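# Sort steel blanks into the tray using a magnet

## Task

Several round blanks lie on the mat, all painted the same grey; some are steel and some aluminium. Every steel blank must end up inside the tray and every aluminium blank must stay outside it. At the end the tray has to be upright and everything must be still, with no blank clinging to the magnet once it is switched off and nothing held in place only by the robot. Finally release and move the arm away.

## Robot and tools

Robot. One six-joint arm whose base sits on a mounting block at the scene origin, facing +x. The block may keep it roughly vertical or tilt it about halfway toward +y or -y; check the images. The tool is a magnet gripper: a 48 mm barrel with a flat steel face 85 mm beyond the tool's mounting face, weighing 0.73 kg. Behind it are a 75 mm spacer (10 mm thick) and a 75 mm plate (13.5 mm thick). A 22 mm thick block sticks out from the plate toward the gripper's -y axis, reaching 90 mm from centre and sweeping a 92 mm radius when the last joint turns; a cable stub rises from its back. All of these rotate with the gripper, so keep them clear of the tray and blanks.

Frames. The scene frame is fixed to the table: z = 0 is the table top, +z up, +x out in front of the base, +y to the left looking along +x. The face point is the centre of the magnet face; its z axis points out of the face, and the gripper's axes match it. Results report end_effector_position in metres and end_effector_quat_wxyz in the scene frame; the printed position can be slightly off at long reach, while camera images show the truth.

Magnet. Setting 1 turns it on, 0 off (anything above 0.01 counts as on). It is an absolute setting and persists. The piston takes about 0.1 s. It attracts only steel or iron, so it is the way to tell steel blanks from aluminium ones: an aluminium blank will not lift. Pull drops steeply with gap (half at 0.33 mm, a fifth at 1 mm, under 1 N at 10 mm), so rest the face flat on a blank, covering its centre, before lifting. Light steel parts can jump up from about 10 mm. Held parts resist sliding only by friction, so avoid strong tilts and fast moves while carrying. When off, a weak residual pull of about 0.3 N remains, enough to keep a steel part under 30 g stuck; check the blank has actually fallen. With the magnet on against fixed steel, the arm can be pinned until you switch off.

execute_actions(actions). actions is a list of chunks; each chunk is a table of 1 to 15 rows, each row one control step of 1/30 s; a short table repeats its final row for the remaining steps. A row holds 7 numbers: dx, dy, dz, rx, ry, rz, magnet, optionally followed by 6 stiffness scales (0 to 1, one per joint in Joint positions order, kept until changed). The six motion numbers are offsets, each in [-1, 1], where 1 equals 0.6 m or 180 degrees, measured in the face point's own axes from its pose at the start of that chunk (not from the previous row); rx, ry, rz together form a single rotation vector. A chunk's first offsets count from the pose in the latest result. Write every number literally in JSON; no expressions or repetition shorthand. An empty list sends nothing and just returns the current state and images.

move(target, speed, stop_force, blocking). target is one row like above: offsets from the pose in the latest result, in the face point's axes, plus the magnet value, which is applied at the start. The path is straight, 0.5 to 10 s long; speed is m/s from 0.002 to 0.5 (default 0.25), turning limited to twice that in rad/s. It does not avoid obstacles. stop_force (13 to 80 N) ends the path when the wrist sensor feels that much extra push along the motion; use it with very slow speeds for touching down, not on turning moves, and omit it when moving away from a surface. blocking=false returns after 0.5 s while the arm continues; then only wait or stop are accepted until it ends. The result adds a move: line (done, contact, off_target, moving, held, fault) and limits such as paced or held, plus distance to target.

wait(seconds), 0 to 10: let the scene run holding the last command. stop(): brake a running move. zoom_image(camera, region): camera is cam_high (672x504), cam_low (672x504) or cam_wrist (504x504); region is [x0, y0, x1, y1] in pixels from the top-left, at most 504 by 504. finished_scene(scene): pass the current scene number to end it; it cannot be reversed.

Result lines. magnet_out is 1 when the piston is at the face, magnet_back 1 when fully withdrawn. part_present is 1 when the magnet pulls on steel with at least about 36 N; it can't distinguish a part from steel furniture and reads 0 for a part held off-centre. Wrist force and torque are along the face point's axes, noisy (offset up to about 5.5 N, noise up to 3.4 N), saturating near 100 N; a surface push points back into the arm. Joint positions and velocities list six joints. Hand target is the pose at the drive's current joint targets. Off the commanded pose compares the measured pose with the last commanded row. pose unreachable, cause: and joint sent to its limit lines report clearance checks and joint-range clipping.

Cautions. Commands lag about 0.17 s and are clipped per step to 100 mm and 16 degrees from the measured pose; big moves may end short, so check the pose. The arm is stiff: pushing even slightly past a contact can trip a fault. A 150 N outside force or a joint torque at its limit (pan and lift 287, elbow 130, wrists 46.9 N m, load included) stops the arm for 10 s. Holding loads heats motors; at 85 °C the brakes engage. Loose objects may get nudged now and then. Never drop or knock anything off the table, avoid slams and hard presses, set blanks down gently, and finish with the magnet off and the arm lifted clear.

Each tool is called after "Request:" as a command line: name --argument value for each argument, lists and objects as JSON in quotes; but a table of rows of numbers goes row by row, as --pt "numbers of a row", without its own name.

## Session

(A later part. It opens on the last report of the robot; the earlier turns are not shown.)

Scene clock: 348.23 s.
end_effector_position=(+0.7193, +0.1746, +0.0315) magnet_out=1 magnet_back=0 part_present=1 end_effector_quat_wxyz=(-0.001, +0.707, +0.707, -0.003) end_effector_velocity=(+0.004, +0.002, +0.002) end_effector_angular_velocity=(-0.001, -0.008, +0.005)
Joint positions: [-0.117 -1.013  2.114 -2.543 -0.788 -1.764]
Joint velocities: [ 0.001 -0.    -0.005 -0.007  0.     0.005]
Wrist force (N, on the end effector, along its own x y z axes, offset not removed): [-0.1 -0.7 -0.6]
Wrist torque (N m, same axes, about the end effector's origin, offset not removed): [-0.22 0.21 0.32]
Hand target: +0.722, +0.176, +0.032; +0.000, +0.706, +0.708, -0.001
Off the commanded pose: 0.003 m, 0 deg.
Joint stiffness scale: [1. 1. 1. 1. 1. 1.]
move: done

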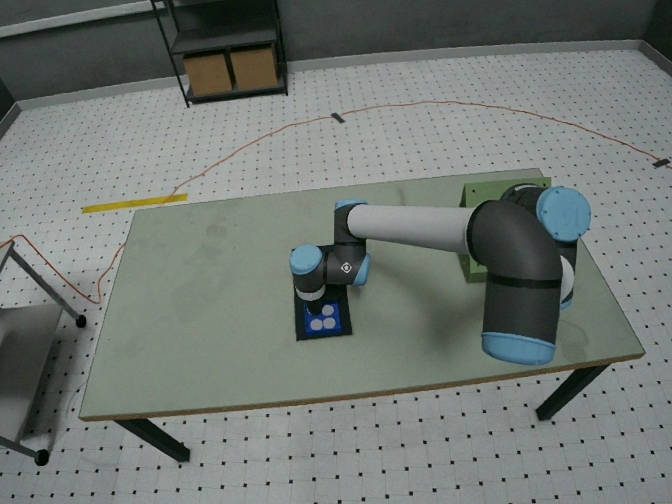

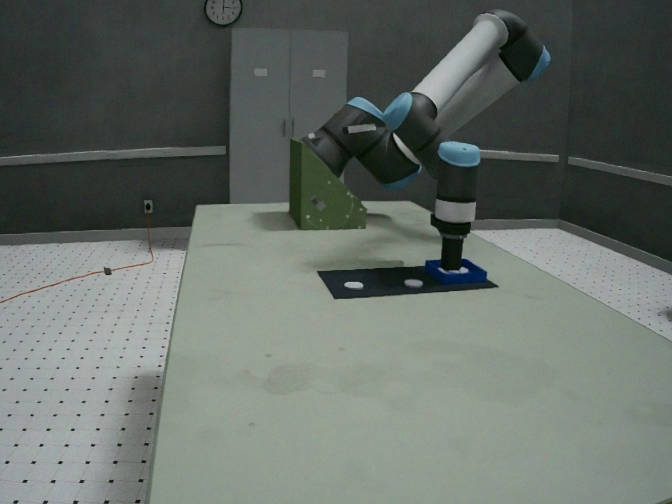

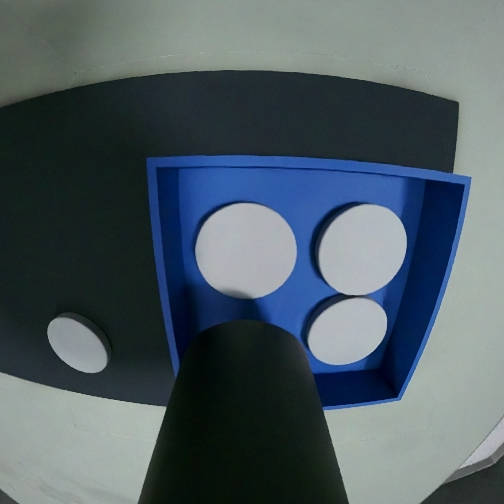

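Request:
move --target '[0.002,0.005,0.025,0,0,0,1]' --speed 0.05

Request:
move --target '[0,0,0.02,0,0,0,1]' --speed 0.008 --stop_force 13

Scene clock: 352.07 s.
end_effector_position=(+0.7198, +0.1743, +0.0158) magnet_out=1 magnet_back=0 part_present=1 end_effector_quat_wxyz=(-0.002, +0.708, +0.706, -0.004) end_effector_velocity=(+0.005, +0.002, +0.003) end_effector_angular_velocity=(-0.002, -0.010, +0.004)
Joint positions: [-0.101 -0.989  2.11  -2.573 -0.787 -1.742]
Joint velocities: [-0.    -0.001 -0.005 -0.009 -0.001  0.006]
Wrist force (N, on the end effector, along its own x y z axes, offset not removed): [-2.9 -1.5 -0.2]
Wrist torque (N m, same axes, about the end effector's origin, offset not removed): [-0.27 0.43 0.40]
Hand target: +0.722, +0.176, +0.017; -0.001, +0.707, +0.707, -0.003
Off the commanded pose: 0.003 m, 0 deg.
Joint stiffness scale: [1. 1. 1. 1. 1. 1.]
move: done

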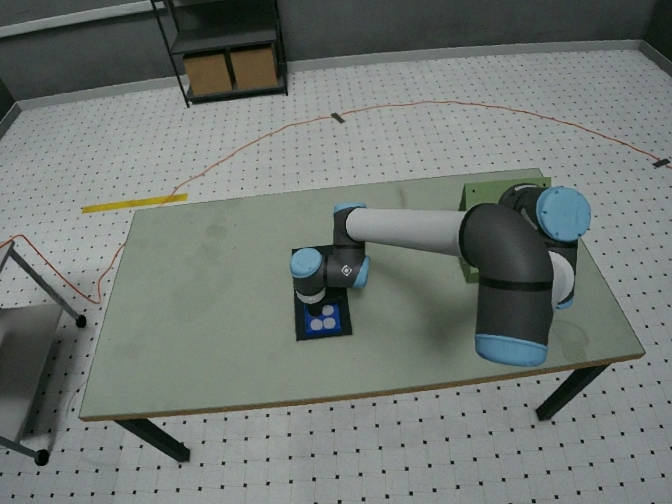

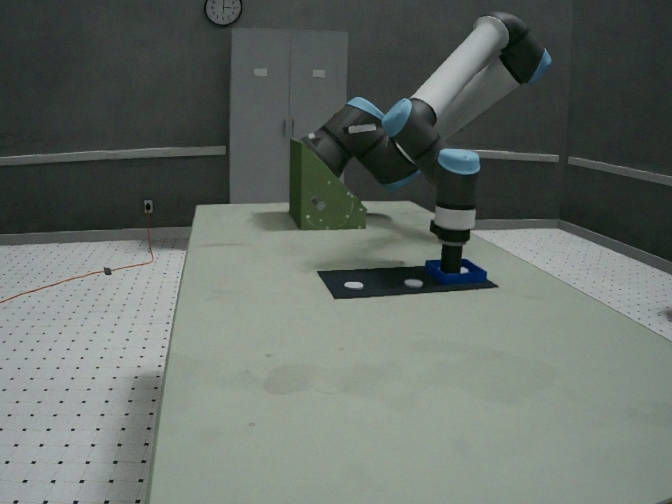

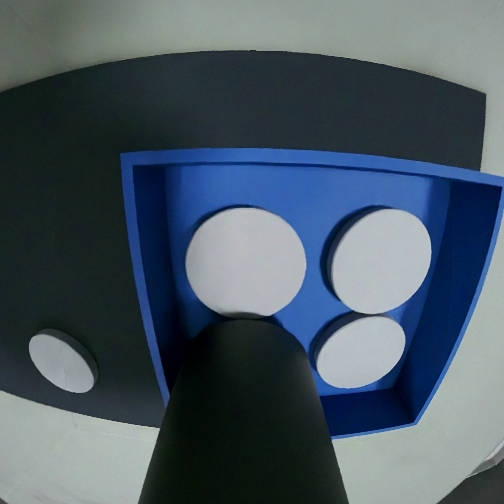

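Scene clock: 353.70 s.
end_effector_position=(+0.7214, +0.1737, +0.0119) magnet_out=1 magnet_back=0 part_present=1 end_effector_quat_wxyz=(+0.001, +0.708, +0.706, -0.002) end_effector_velocity=(-0.000, -0.000, +0.001) end_effector_angular_velocity=(+0.000, +0.001, -0.002)
Joint positions: [-0.098 -0.981  2.109 -2.595 -0.787 -1.728]
Joint velocities: [-0.001 -0.001 -0.     0.004 -0.    -0.001]
Wrist force (N, on the end effector, along its own x y z axes, offset not removed): [-1.4 -5.5 -7.8]
Wrist torque (N m, same axes, about the end effector's origin, offset not removed): [-0.33 0.52 0.31]
Hand target: +0.721, +0.174, +0.012; +0.001, +0.708, +0.706, -0.002
Off the commanded pose: 0.008 m, 0 deg.
Joint stiffness scale: [1. 1. 1. 1. 1. 1.]
move: contact

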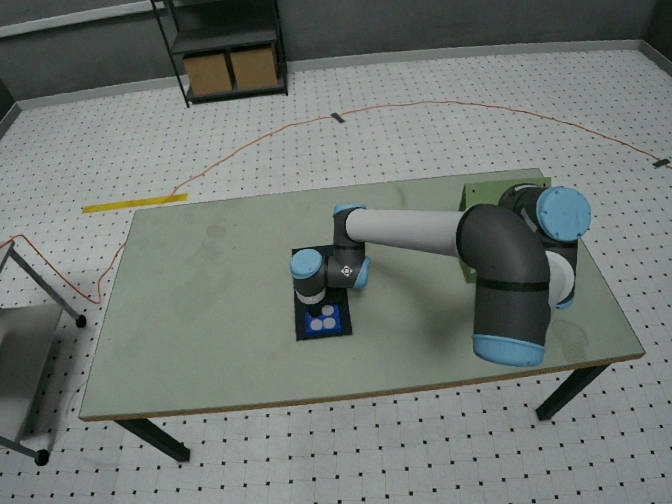

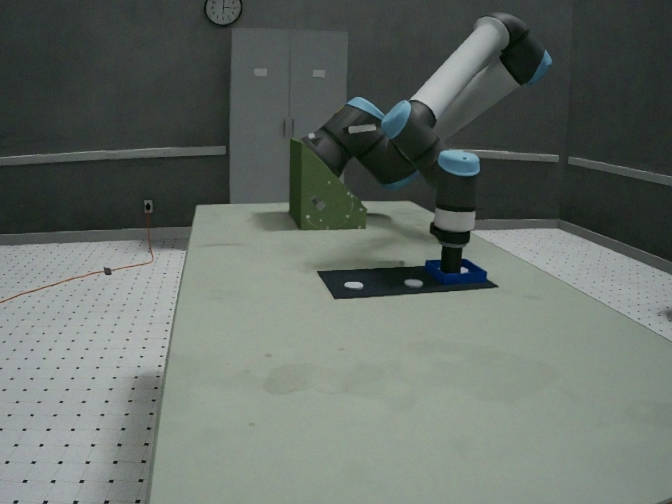

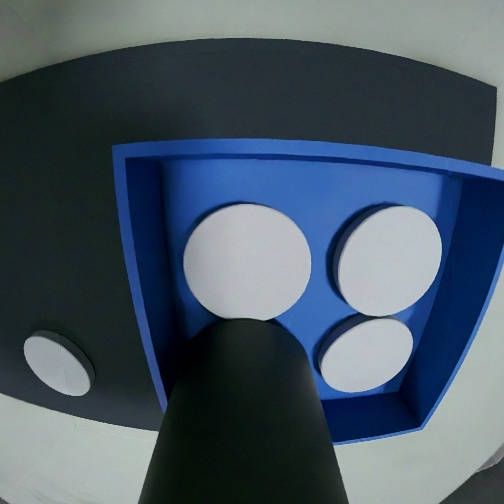

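Request:
execute_actions --actions '[[[0,0,0,0,0,0,0]]]'

Request:
move --target '[0,0,-0.063,0,0,0,0]' --speed 0.15

Scene clock: 356.23 s.
end_effector_position=(+0.7213, +0.1737, +0.0119) magnet_out=0 magnet_back=1 part_present=0 end_effector_quat_wxyz=(+0.001, +0.708, +0.706, -0.002) end_effector_velocity=(+0.000, -0.000, +0.001) end_effector_angular_velocity=(-0.001, -0.001, +0.000)
Joint positions: [-0.098 -0.981  2.109 -2.595 -0.787 -1.729]
Joint velocities: [-0.001 -0.001  0.    -0.    -0.    -0.   ]
Wrist force (N, on the end effector, along its own x y z axes, offset not removed): [0.7 -1.3 -1.8]
Wrist torque (N m, same axes, about the end effector's origin, offset not removed): [-0.44 0.27 0.46]
Hand target: +0.721, +0.174, +0.012; +0.001, +0.708, +0.706, -0.002
Off the commanded pose: 0.000 m, 0 deg.
Joint stiffness scale: [1. 1. 1. 1. 1. 1.]

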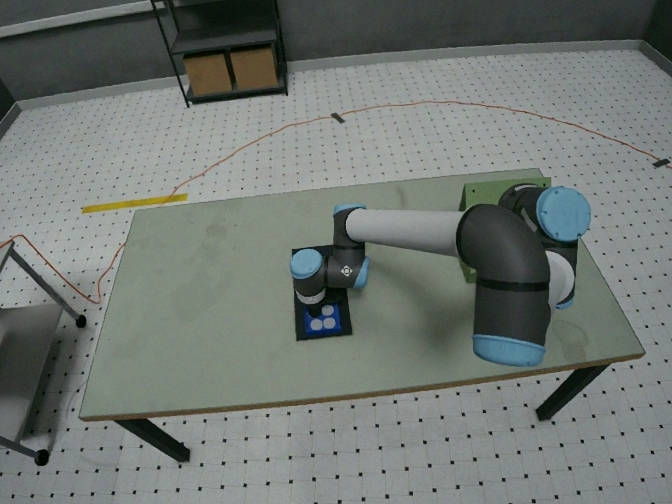

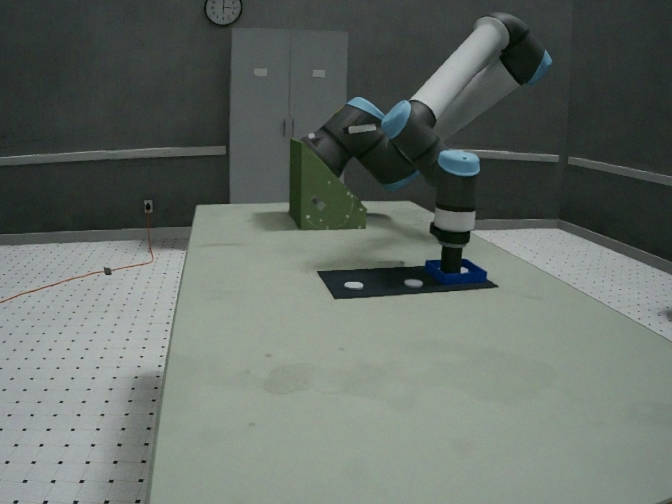

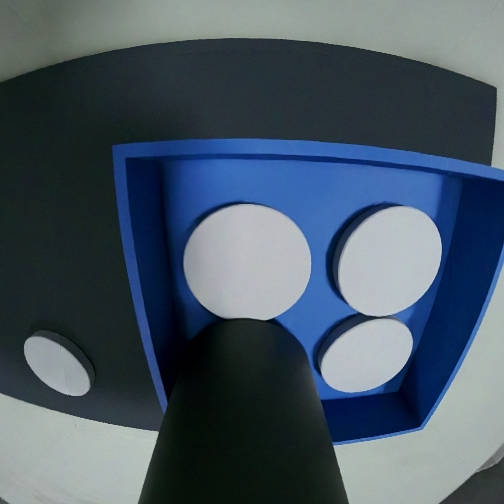

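Scene clock: 357.10 s.
end_effector_position=(+0.7240, +0.1755, +0.0516) magnet_out=0 magnet_back=1 part_present=0 end_effector_quat_wxyz=(+0.003, +0.707, +0.707, -0.000) end_effector_velocity=(-0.005, -0.005, -0.005) end_effector_angular_velocity=(+0.002, +0.017, -0.009)
Joint positions: [-0.136 -1.038  2.111 -2.509 -0.79  -1.78 ]
Joint velocities: [-0.002  0.007  0.002  0.018 -0.001 -0.01 ]
Wrist force (N, on the end effector, along its own x y z axes, offset not removed): [1.9 -0.2 -0.7]
Wrist torque (N m, same axes, about the end effector's origin, offset not removed): [-0.12 0.12 0.41]
Hand target: +0.721, +0.174, +0.050; +0.001, +0.708, +0.706, -0.002
Off the commanded pose: 0.004 m, 0 deg.
Joint stiffness scale: [1. 1. 1. 1. 1. 1.]
move: off_target

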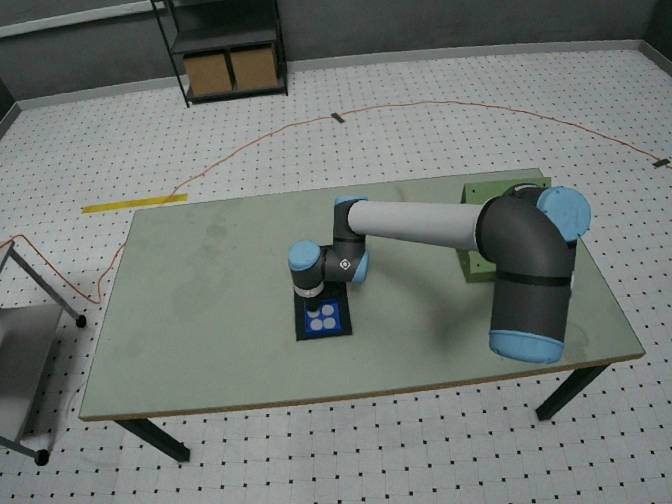

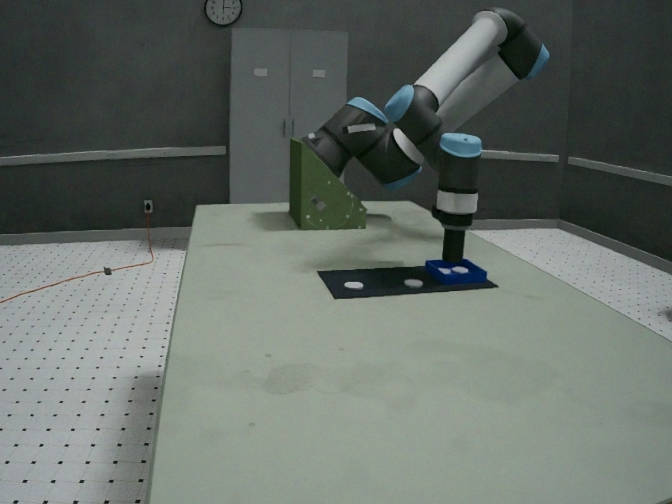

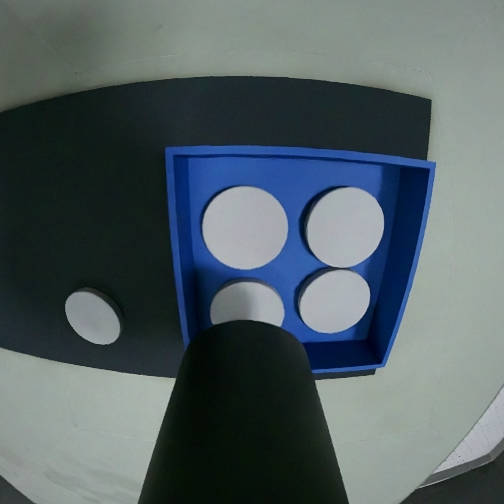

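Request:
move --target '[-0.389,0.006,0.005,0.002,0.001,0,0]' --speed 0.3

Scene clock: 360.33 s.
end_effector_position=(+0.7268, -0.0573, +0.0497) magnet_out=0 magnet_back=1 part_present=0 end_effector_quat_wxyz=(-0.001, +0.708, +0.706, -0.000) end_effector_velocity=(-0.000, +0.000, -0.000) end_effector_angular_velocity=(-0.001, +0.001, +0.001)
Joint positions: [-0.356 -0.778  2.059 -2.506 -0.841 -2.079]
Joint velocities: [ 0.001 -0.001  0.     0.001 -0.001 -0.001]
Wrist force (N, on the end effector, along its own x y z axes, offset not removed): [-2.7 -2.2 -1.3]
Wrist torque (N m, same axes, about the end effector's origin, offset not removed): [-0.47 0.56 0.31]
Hand target: +0.728, -0.058, +0.050; -0.000, +0.707, +0.707, -0.001
Off the commanded pose: 0.001 m, 0 deg.
Joint stiffness scale: [1. 1. 1. 1. 1. 1.]
move: done

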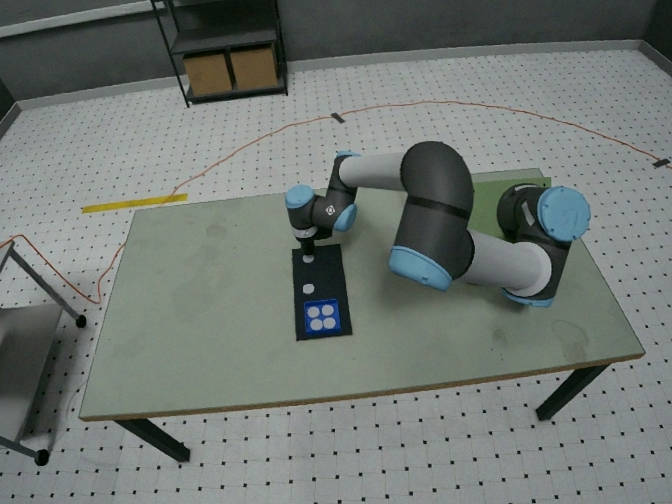

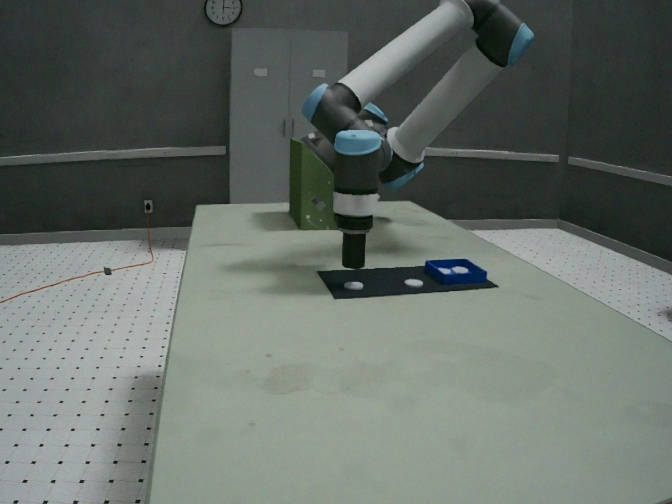

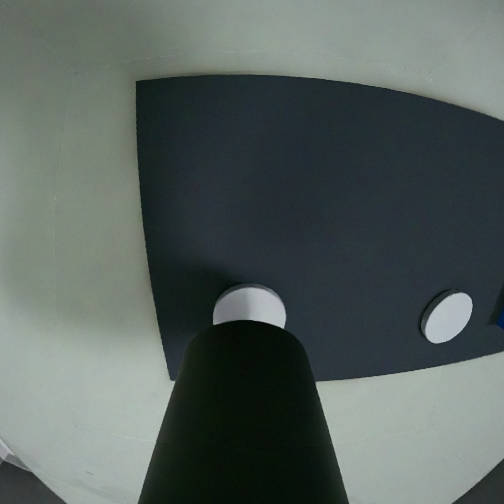

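Request:
move --target '[0.002,0.005,0.061,0,0,0,0]' --speed 0.12

Request:
move --target '[0,0,0.02,0,0,0,0]' --speed 0.008 --stop_force 13

Request:
execute_actions --actions '[[[0,0,0,0,0,0,1]]]'

Scene clock: 364.27 s.
end_effector_position=(+0.7273, -0.0565, +0.0115) magnet_out=0 magnet_back=1 part_present=0 end_effector_quat_wxyz=(-0.002, +0.708, +0.706, -0.002) end_effector_velocity=(+0.000, -0.000, +0.000) end_effector_angular_velocity=(-0.000, -0.001, -0.000)
Joint positions: [-0.318 -0.727  2.052 -2.576 -0.83  -2.033]
Joint velocities: [ 0.     0.     0.    -0.002 -0.     0.001]
Wrist force (N, on the end effector, along its own x y z axes, offset not removed): [0.7 3.0 -1.7]
Wrist torque (N m, same axes, about the end effector's origin, offset not removed): [0.15 0.14 0.37]
Hand target: +0.730, -0.056, +0.013; -0.001, +0.708, +0.706, -0.000
Off the commanded pose: 0.003 m, 0 deg.
Joint stiffness scale: [1. 1. 1. 1. 1. 1.]
move: done

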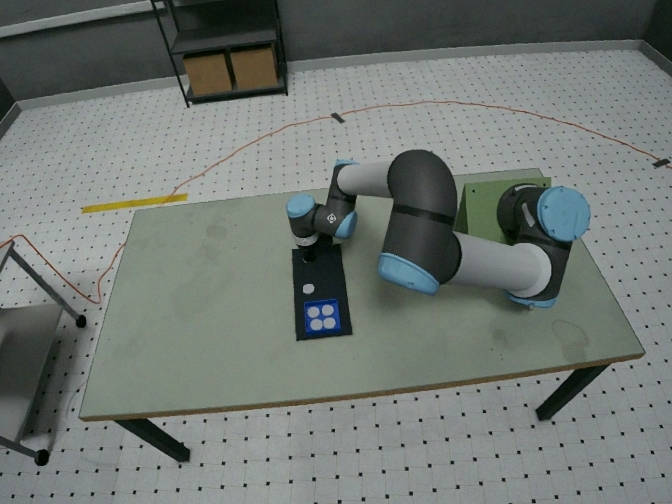

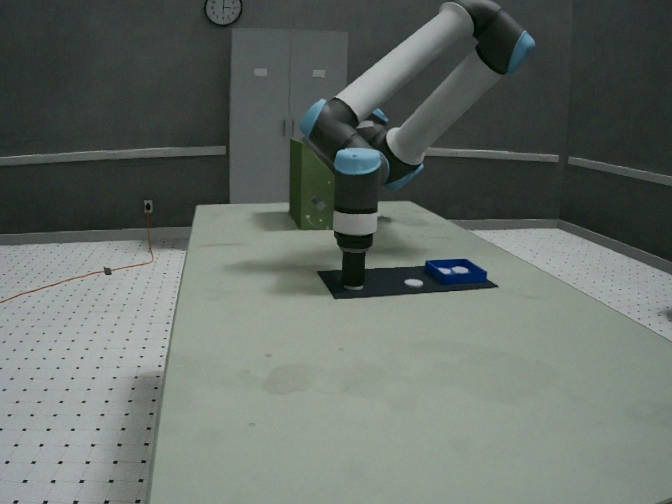

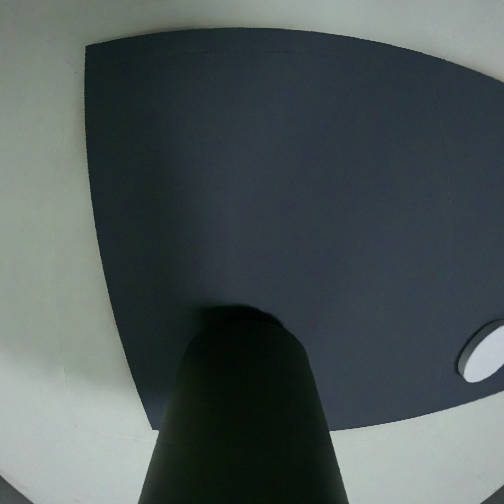

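Scene clock: 365.97 s.
end_effector_position=(+0.7303, -0.0578, +0.0090) magnet_out=0 magnet_back=1 part_present=0 end_effector_quat_wxyz=(+0.003, +0.708, +0.706, +0.000) end_effector_velocity=(+0.000, -0.001, +0.001) end_effector_angular_velocity=(-0.000, -0.001, -0.001)
Joint positions: [-0.316 -0.72   2.05  -2.598 -0.828 -2.021]
Joint velocities: [-0.001 -0.001  0.     0.    -0.     0.   ]
Wrist force (N, on the end effector, along its own x y z axes, offset not removed): [-1.4 -3.4 -5.9]
Wrist torque (N m, same axes, about the end effector's origin, offset not removed): [-0.35 0.46 0.43]
Hand target: +0.730, -0.058, +0.009; +0.002, +0.708, +0.706, +0.000
Off the commanded pose: 0.010 m, 1 deg.
Joint stiffness scale: [1. 1. 1. 1. 1. 1.]
move: contact

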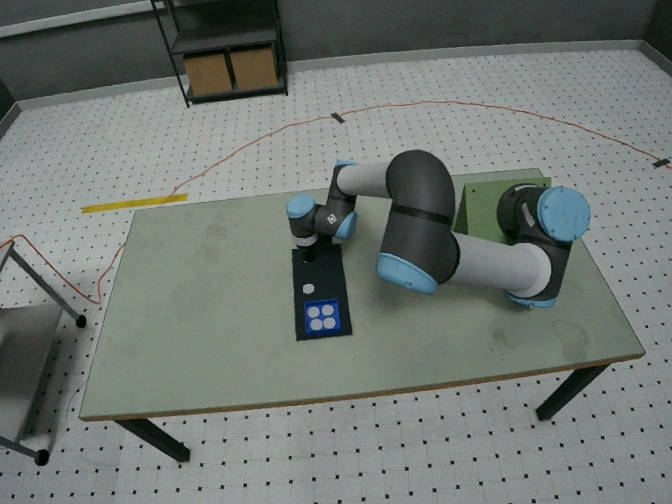

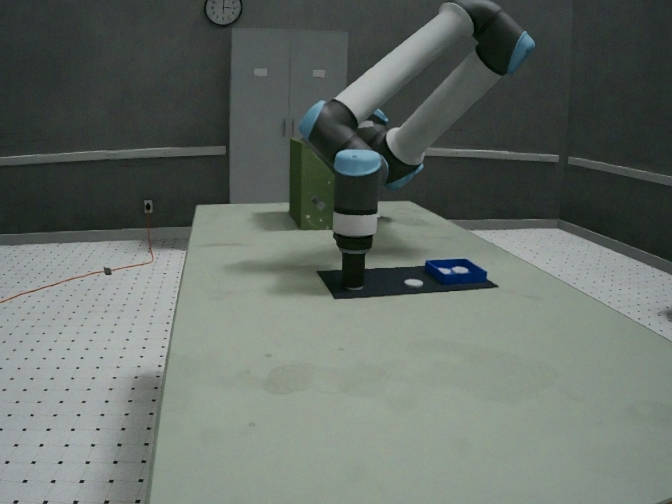

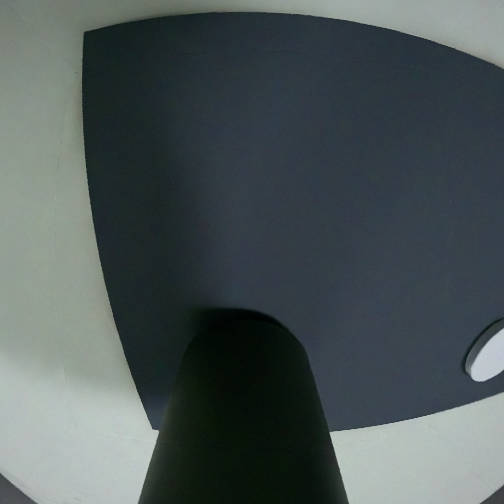

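Scene clock: 366.47 s.
end_effector_position=(+0.7303, -0.0578, +0.0090) magnet_out=1 magnet_back=0 part_present=0 end_effector_quat_wxyz=(+0.003, +0.708, +0.706, +0.000) end_effector_velocity=(-0.000, -0.001, +0.000) end_effector_angular_velocity=(-0.000, +0.000, -0.001)
Joint positions: [-0.316 -0.72   2.05  -2.598 -0.828 -2.021]
Joint velocities: [-0.001  0.     0.     0.    -0.001  0.   ]
Wrist force (N, on the end effector, along its own x y z axes, offset not removed): [1.7 -0.4 -5.0]
Wrist torque (N m, same axes, about the end effector's origin, offset not removed): [-0.16 0.00 0.40]
Hand target: +0.730, -0.058, +0.009; +0.003, +0.708, +0.706, +0.000
Off the commanded pose: 0.000 m, 0 deg.
Joint stiffness scale: [1. 1. 1. 1. 1. 1.]

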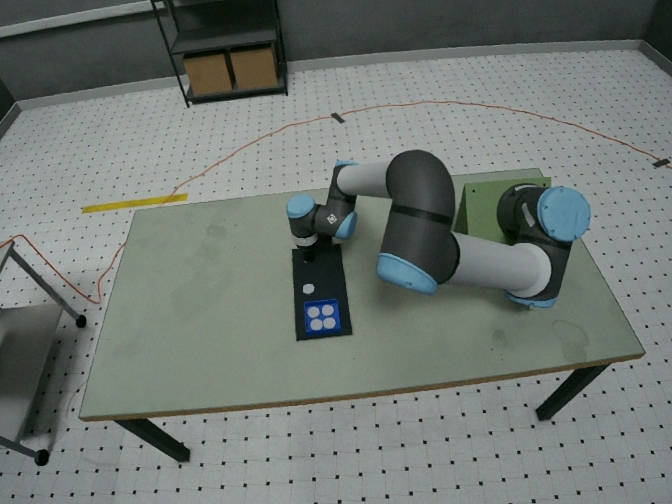

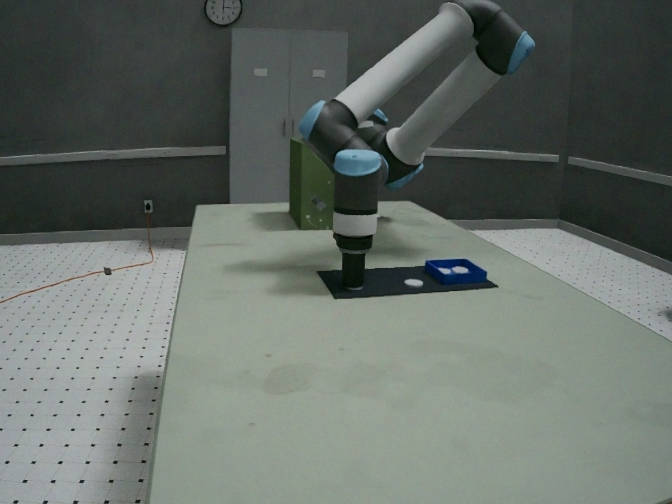

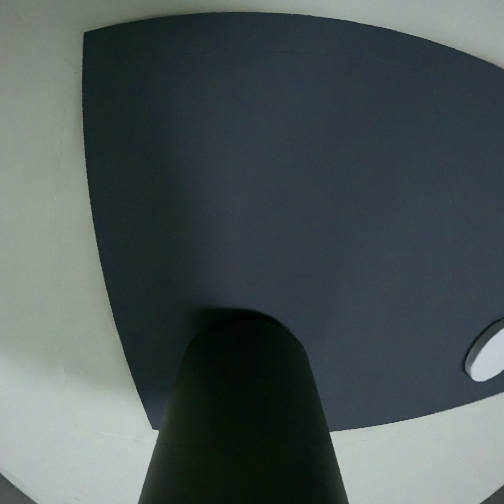

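Request:
execute_actions --actions '[]'

Scene clock: 378.60 s.
end_effector_position=(+0.7303, -0.0578, +0.0090) magnet_out=1 magnet_back=0 part_present=0 end_effector_quat_wxyz=(+0.003, +0.708, +0.706, +0.000) end_effector_velocity=(+0.000, +0.000, +0.000) end_effector_angular_velocity=(-0.001, -0.000, +0.001)
Joint positions: [-0.316 -0.72   2.05  -2.598 -0.828 -2.021]
Joint velocities: [ 0. -0. -0. -0. -0. -0.]
Wrist force (N, on the end effector, along its own x y z axes, offset not removed): [1.7 0.1 -3.4]
Wrist torque (N m, same axes, about the end effector's origin, offset not removed): [-0.08 0.12 0.34]
Hand target: +0.730, -0.058, +0.009; +0.003, +0.708, +0.706, +0.000
Off the commanded pose: 0.000 m, 0 deg.
Joint stiffness scale: [1. 1. 1. 1. 1. 1.]

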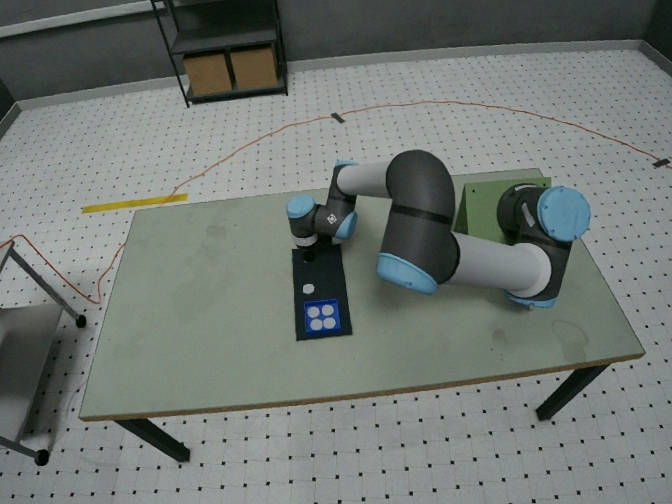

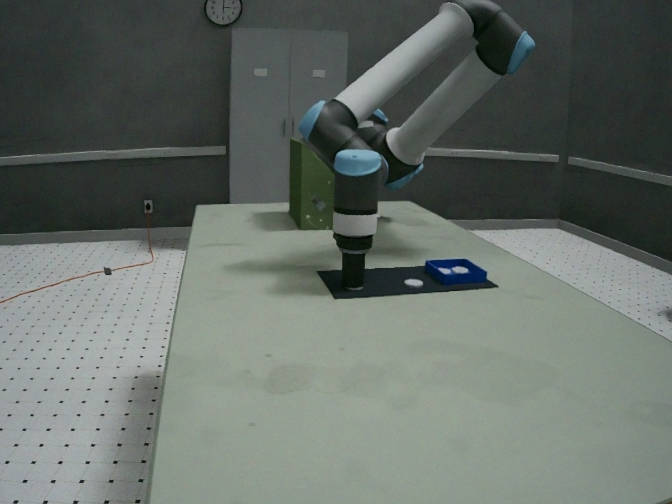

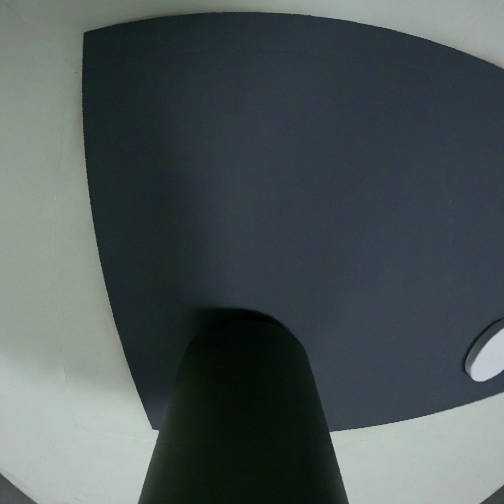

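Request:
move --target '[0,0,-0.25,0,0,0,1]' --speed 0.2

Scene clock: 381.80 s.
end_effector_position=(+0.7294, -0.0575, +0.1595) magnet_out=1 magnet_back=0 part_present=0 end_effector_quat_wxyz=(+0.003, +0.709, +0.705, +0.002) end_effector_velocity=(-0.001, -0.000, -0.000) end_effector_angular_velocity=(+0.001, +0.002, -0.001)
Joint positions: [-0.455 -0.912  2.045 -2.289 -0.875 -2.19 ]
Joint velocities: [-0.     0.     0.     0.003 -0.    -0.001]
Wrist force (N, on the end effector, along its own x y z axes, offset not removed): [-3.3 -2.2 -2.3]
Wrist torque (N m, same axes, about the end effector's origin, offset not removed): [-0.36 0.53 0.35]
Hand target: +0.730, -0.057, +0.159; +0.003, +0.708, +0.706, +0.000
Off the commanded pose: 0.001 m, 0 deg.
Joint stiffness scale: [1. 1. 1. 1. 1. 1.]
move: done

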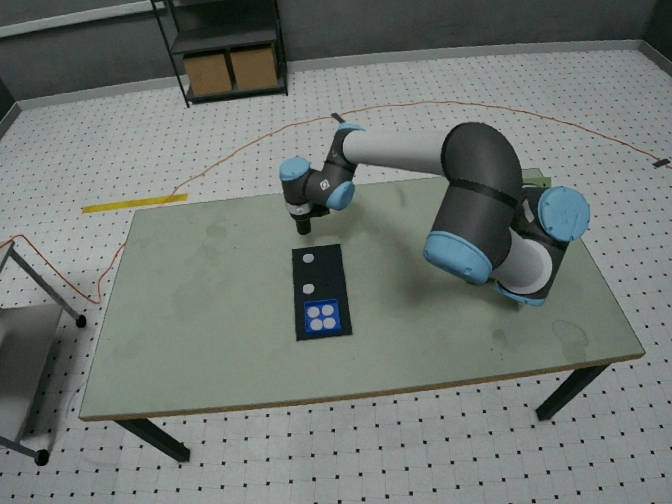

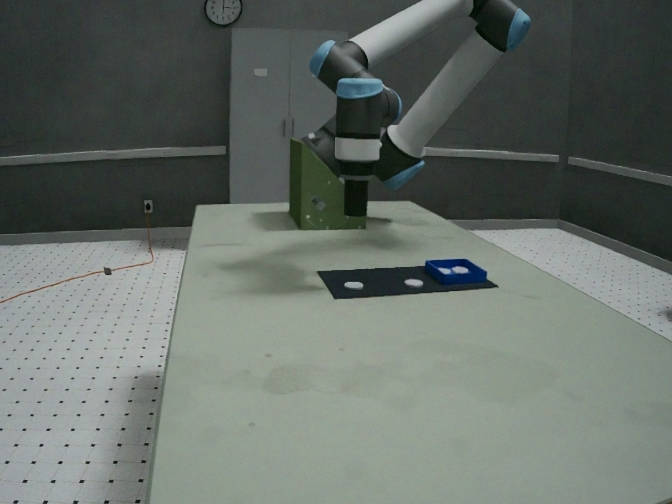

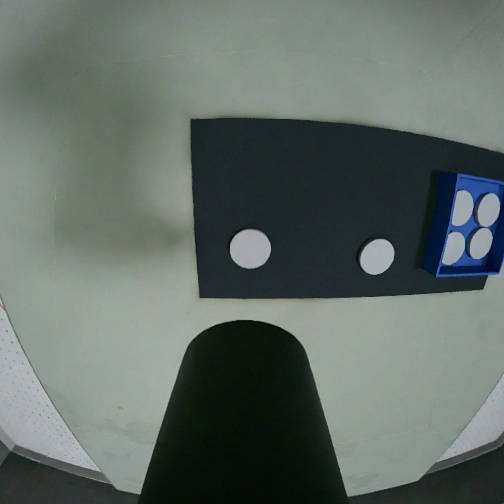

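Request:
execute_actions --actions '[[[0,0,0,0,0,0,0]]]'

Request:
finished_scene --scene 1

Scene clock: 385.73 s.
end_effector_position=(+0.7294, -0.0575, +0.1594) magnet_out=0 magnet_back=1 part_present=0 end_effector_quat_wxyz=(+0.003, +0.709, +0.705, +0.002) end_effector_velocity=(-0.000, +0.000, -0.000) end_effector_angular_velocity=(+0.000, -0.000, -0.000)
Joint positions: [-0.455 -0.912  2.045 -2.289 -0.875 -2.19 ]
Joint velocities: [ 0.  0.  0. -0.  0.  0.]
Wrist force (N, on the end effector, along its own x y z axes, offset not removed): [-0.3 -0.9 1.9]
Wrist torque (N m, same axes, about the end effector's origin, offset not removed): [-0.34 0.27 0.40]
Hand target: +0.729, -0.057, +0.159; +0.003, +0.709, +0.705, +0.002
Off the commanded pose: 0.000 m, 0 deg.
Joint stiffness scale: [1. 1. 1. 1. 1. 1.]

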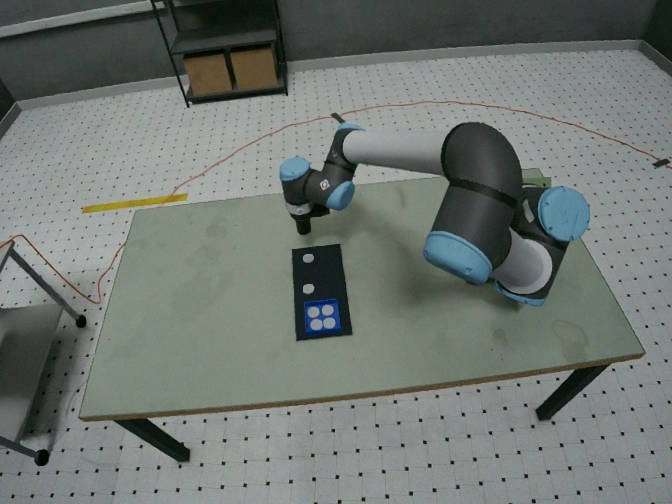

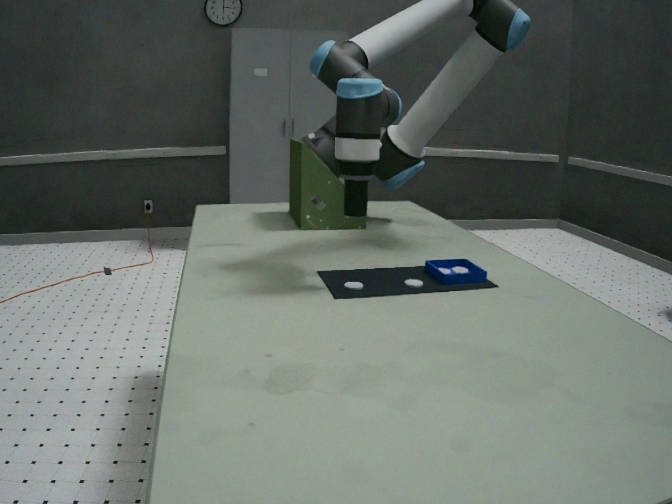

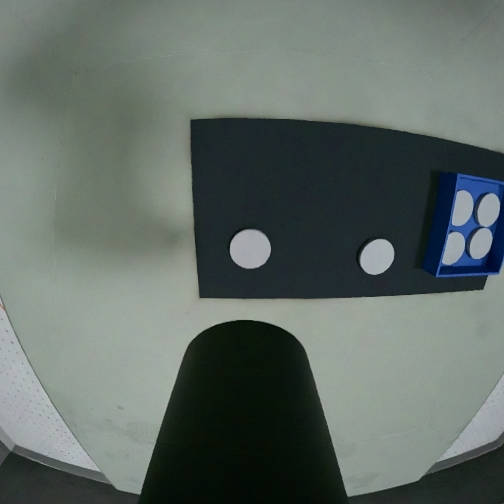

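The scene is finished: the task was done.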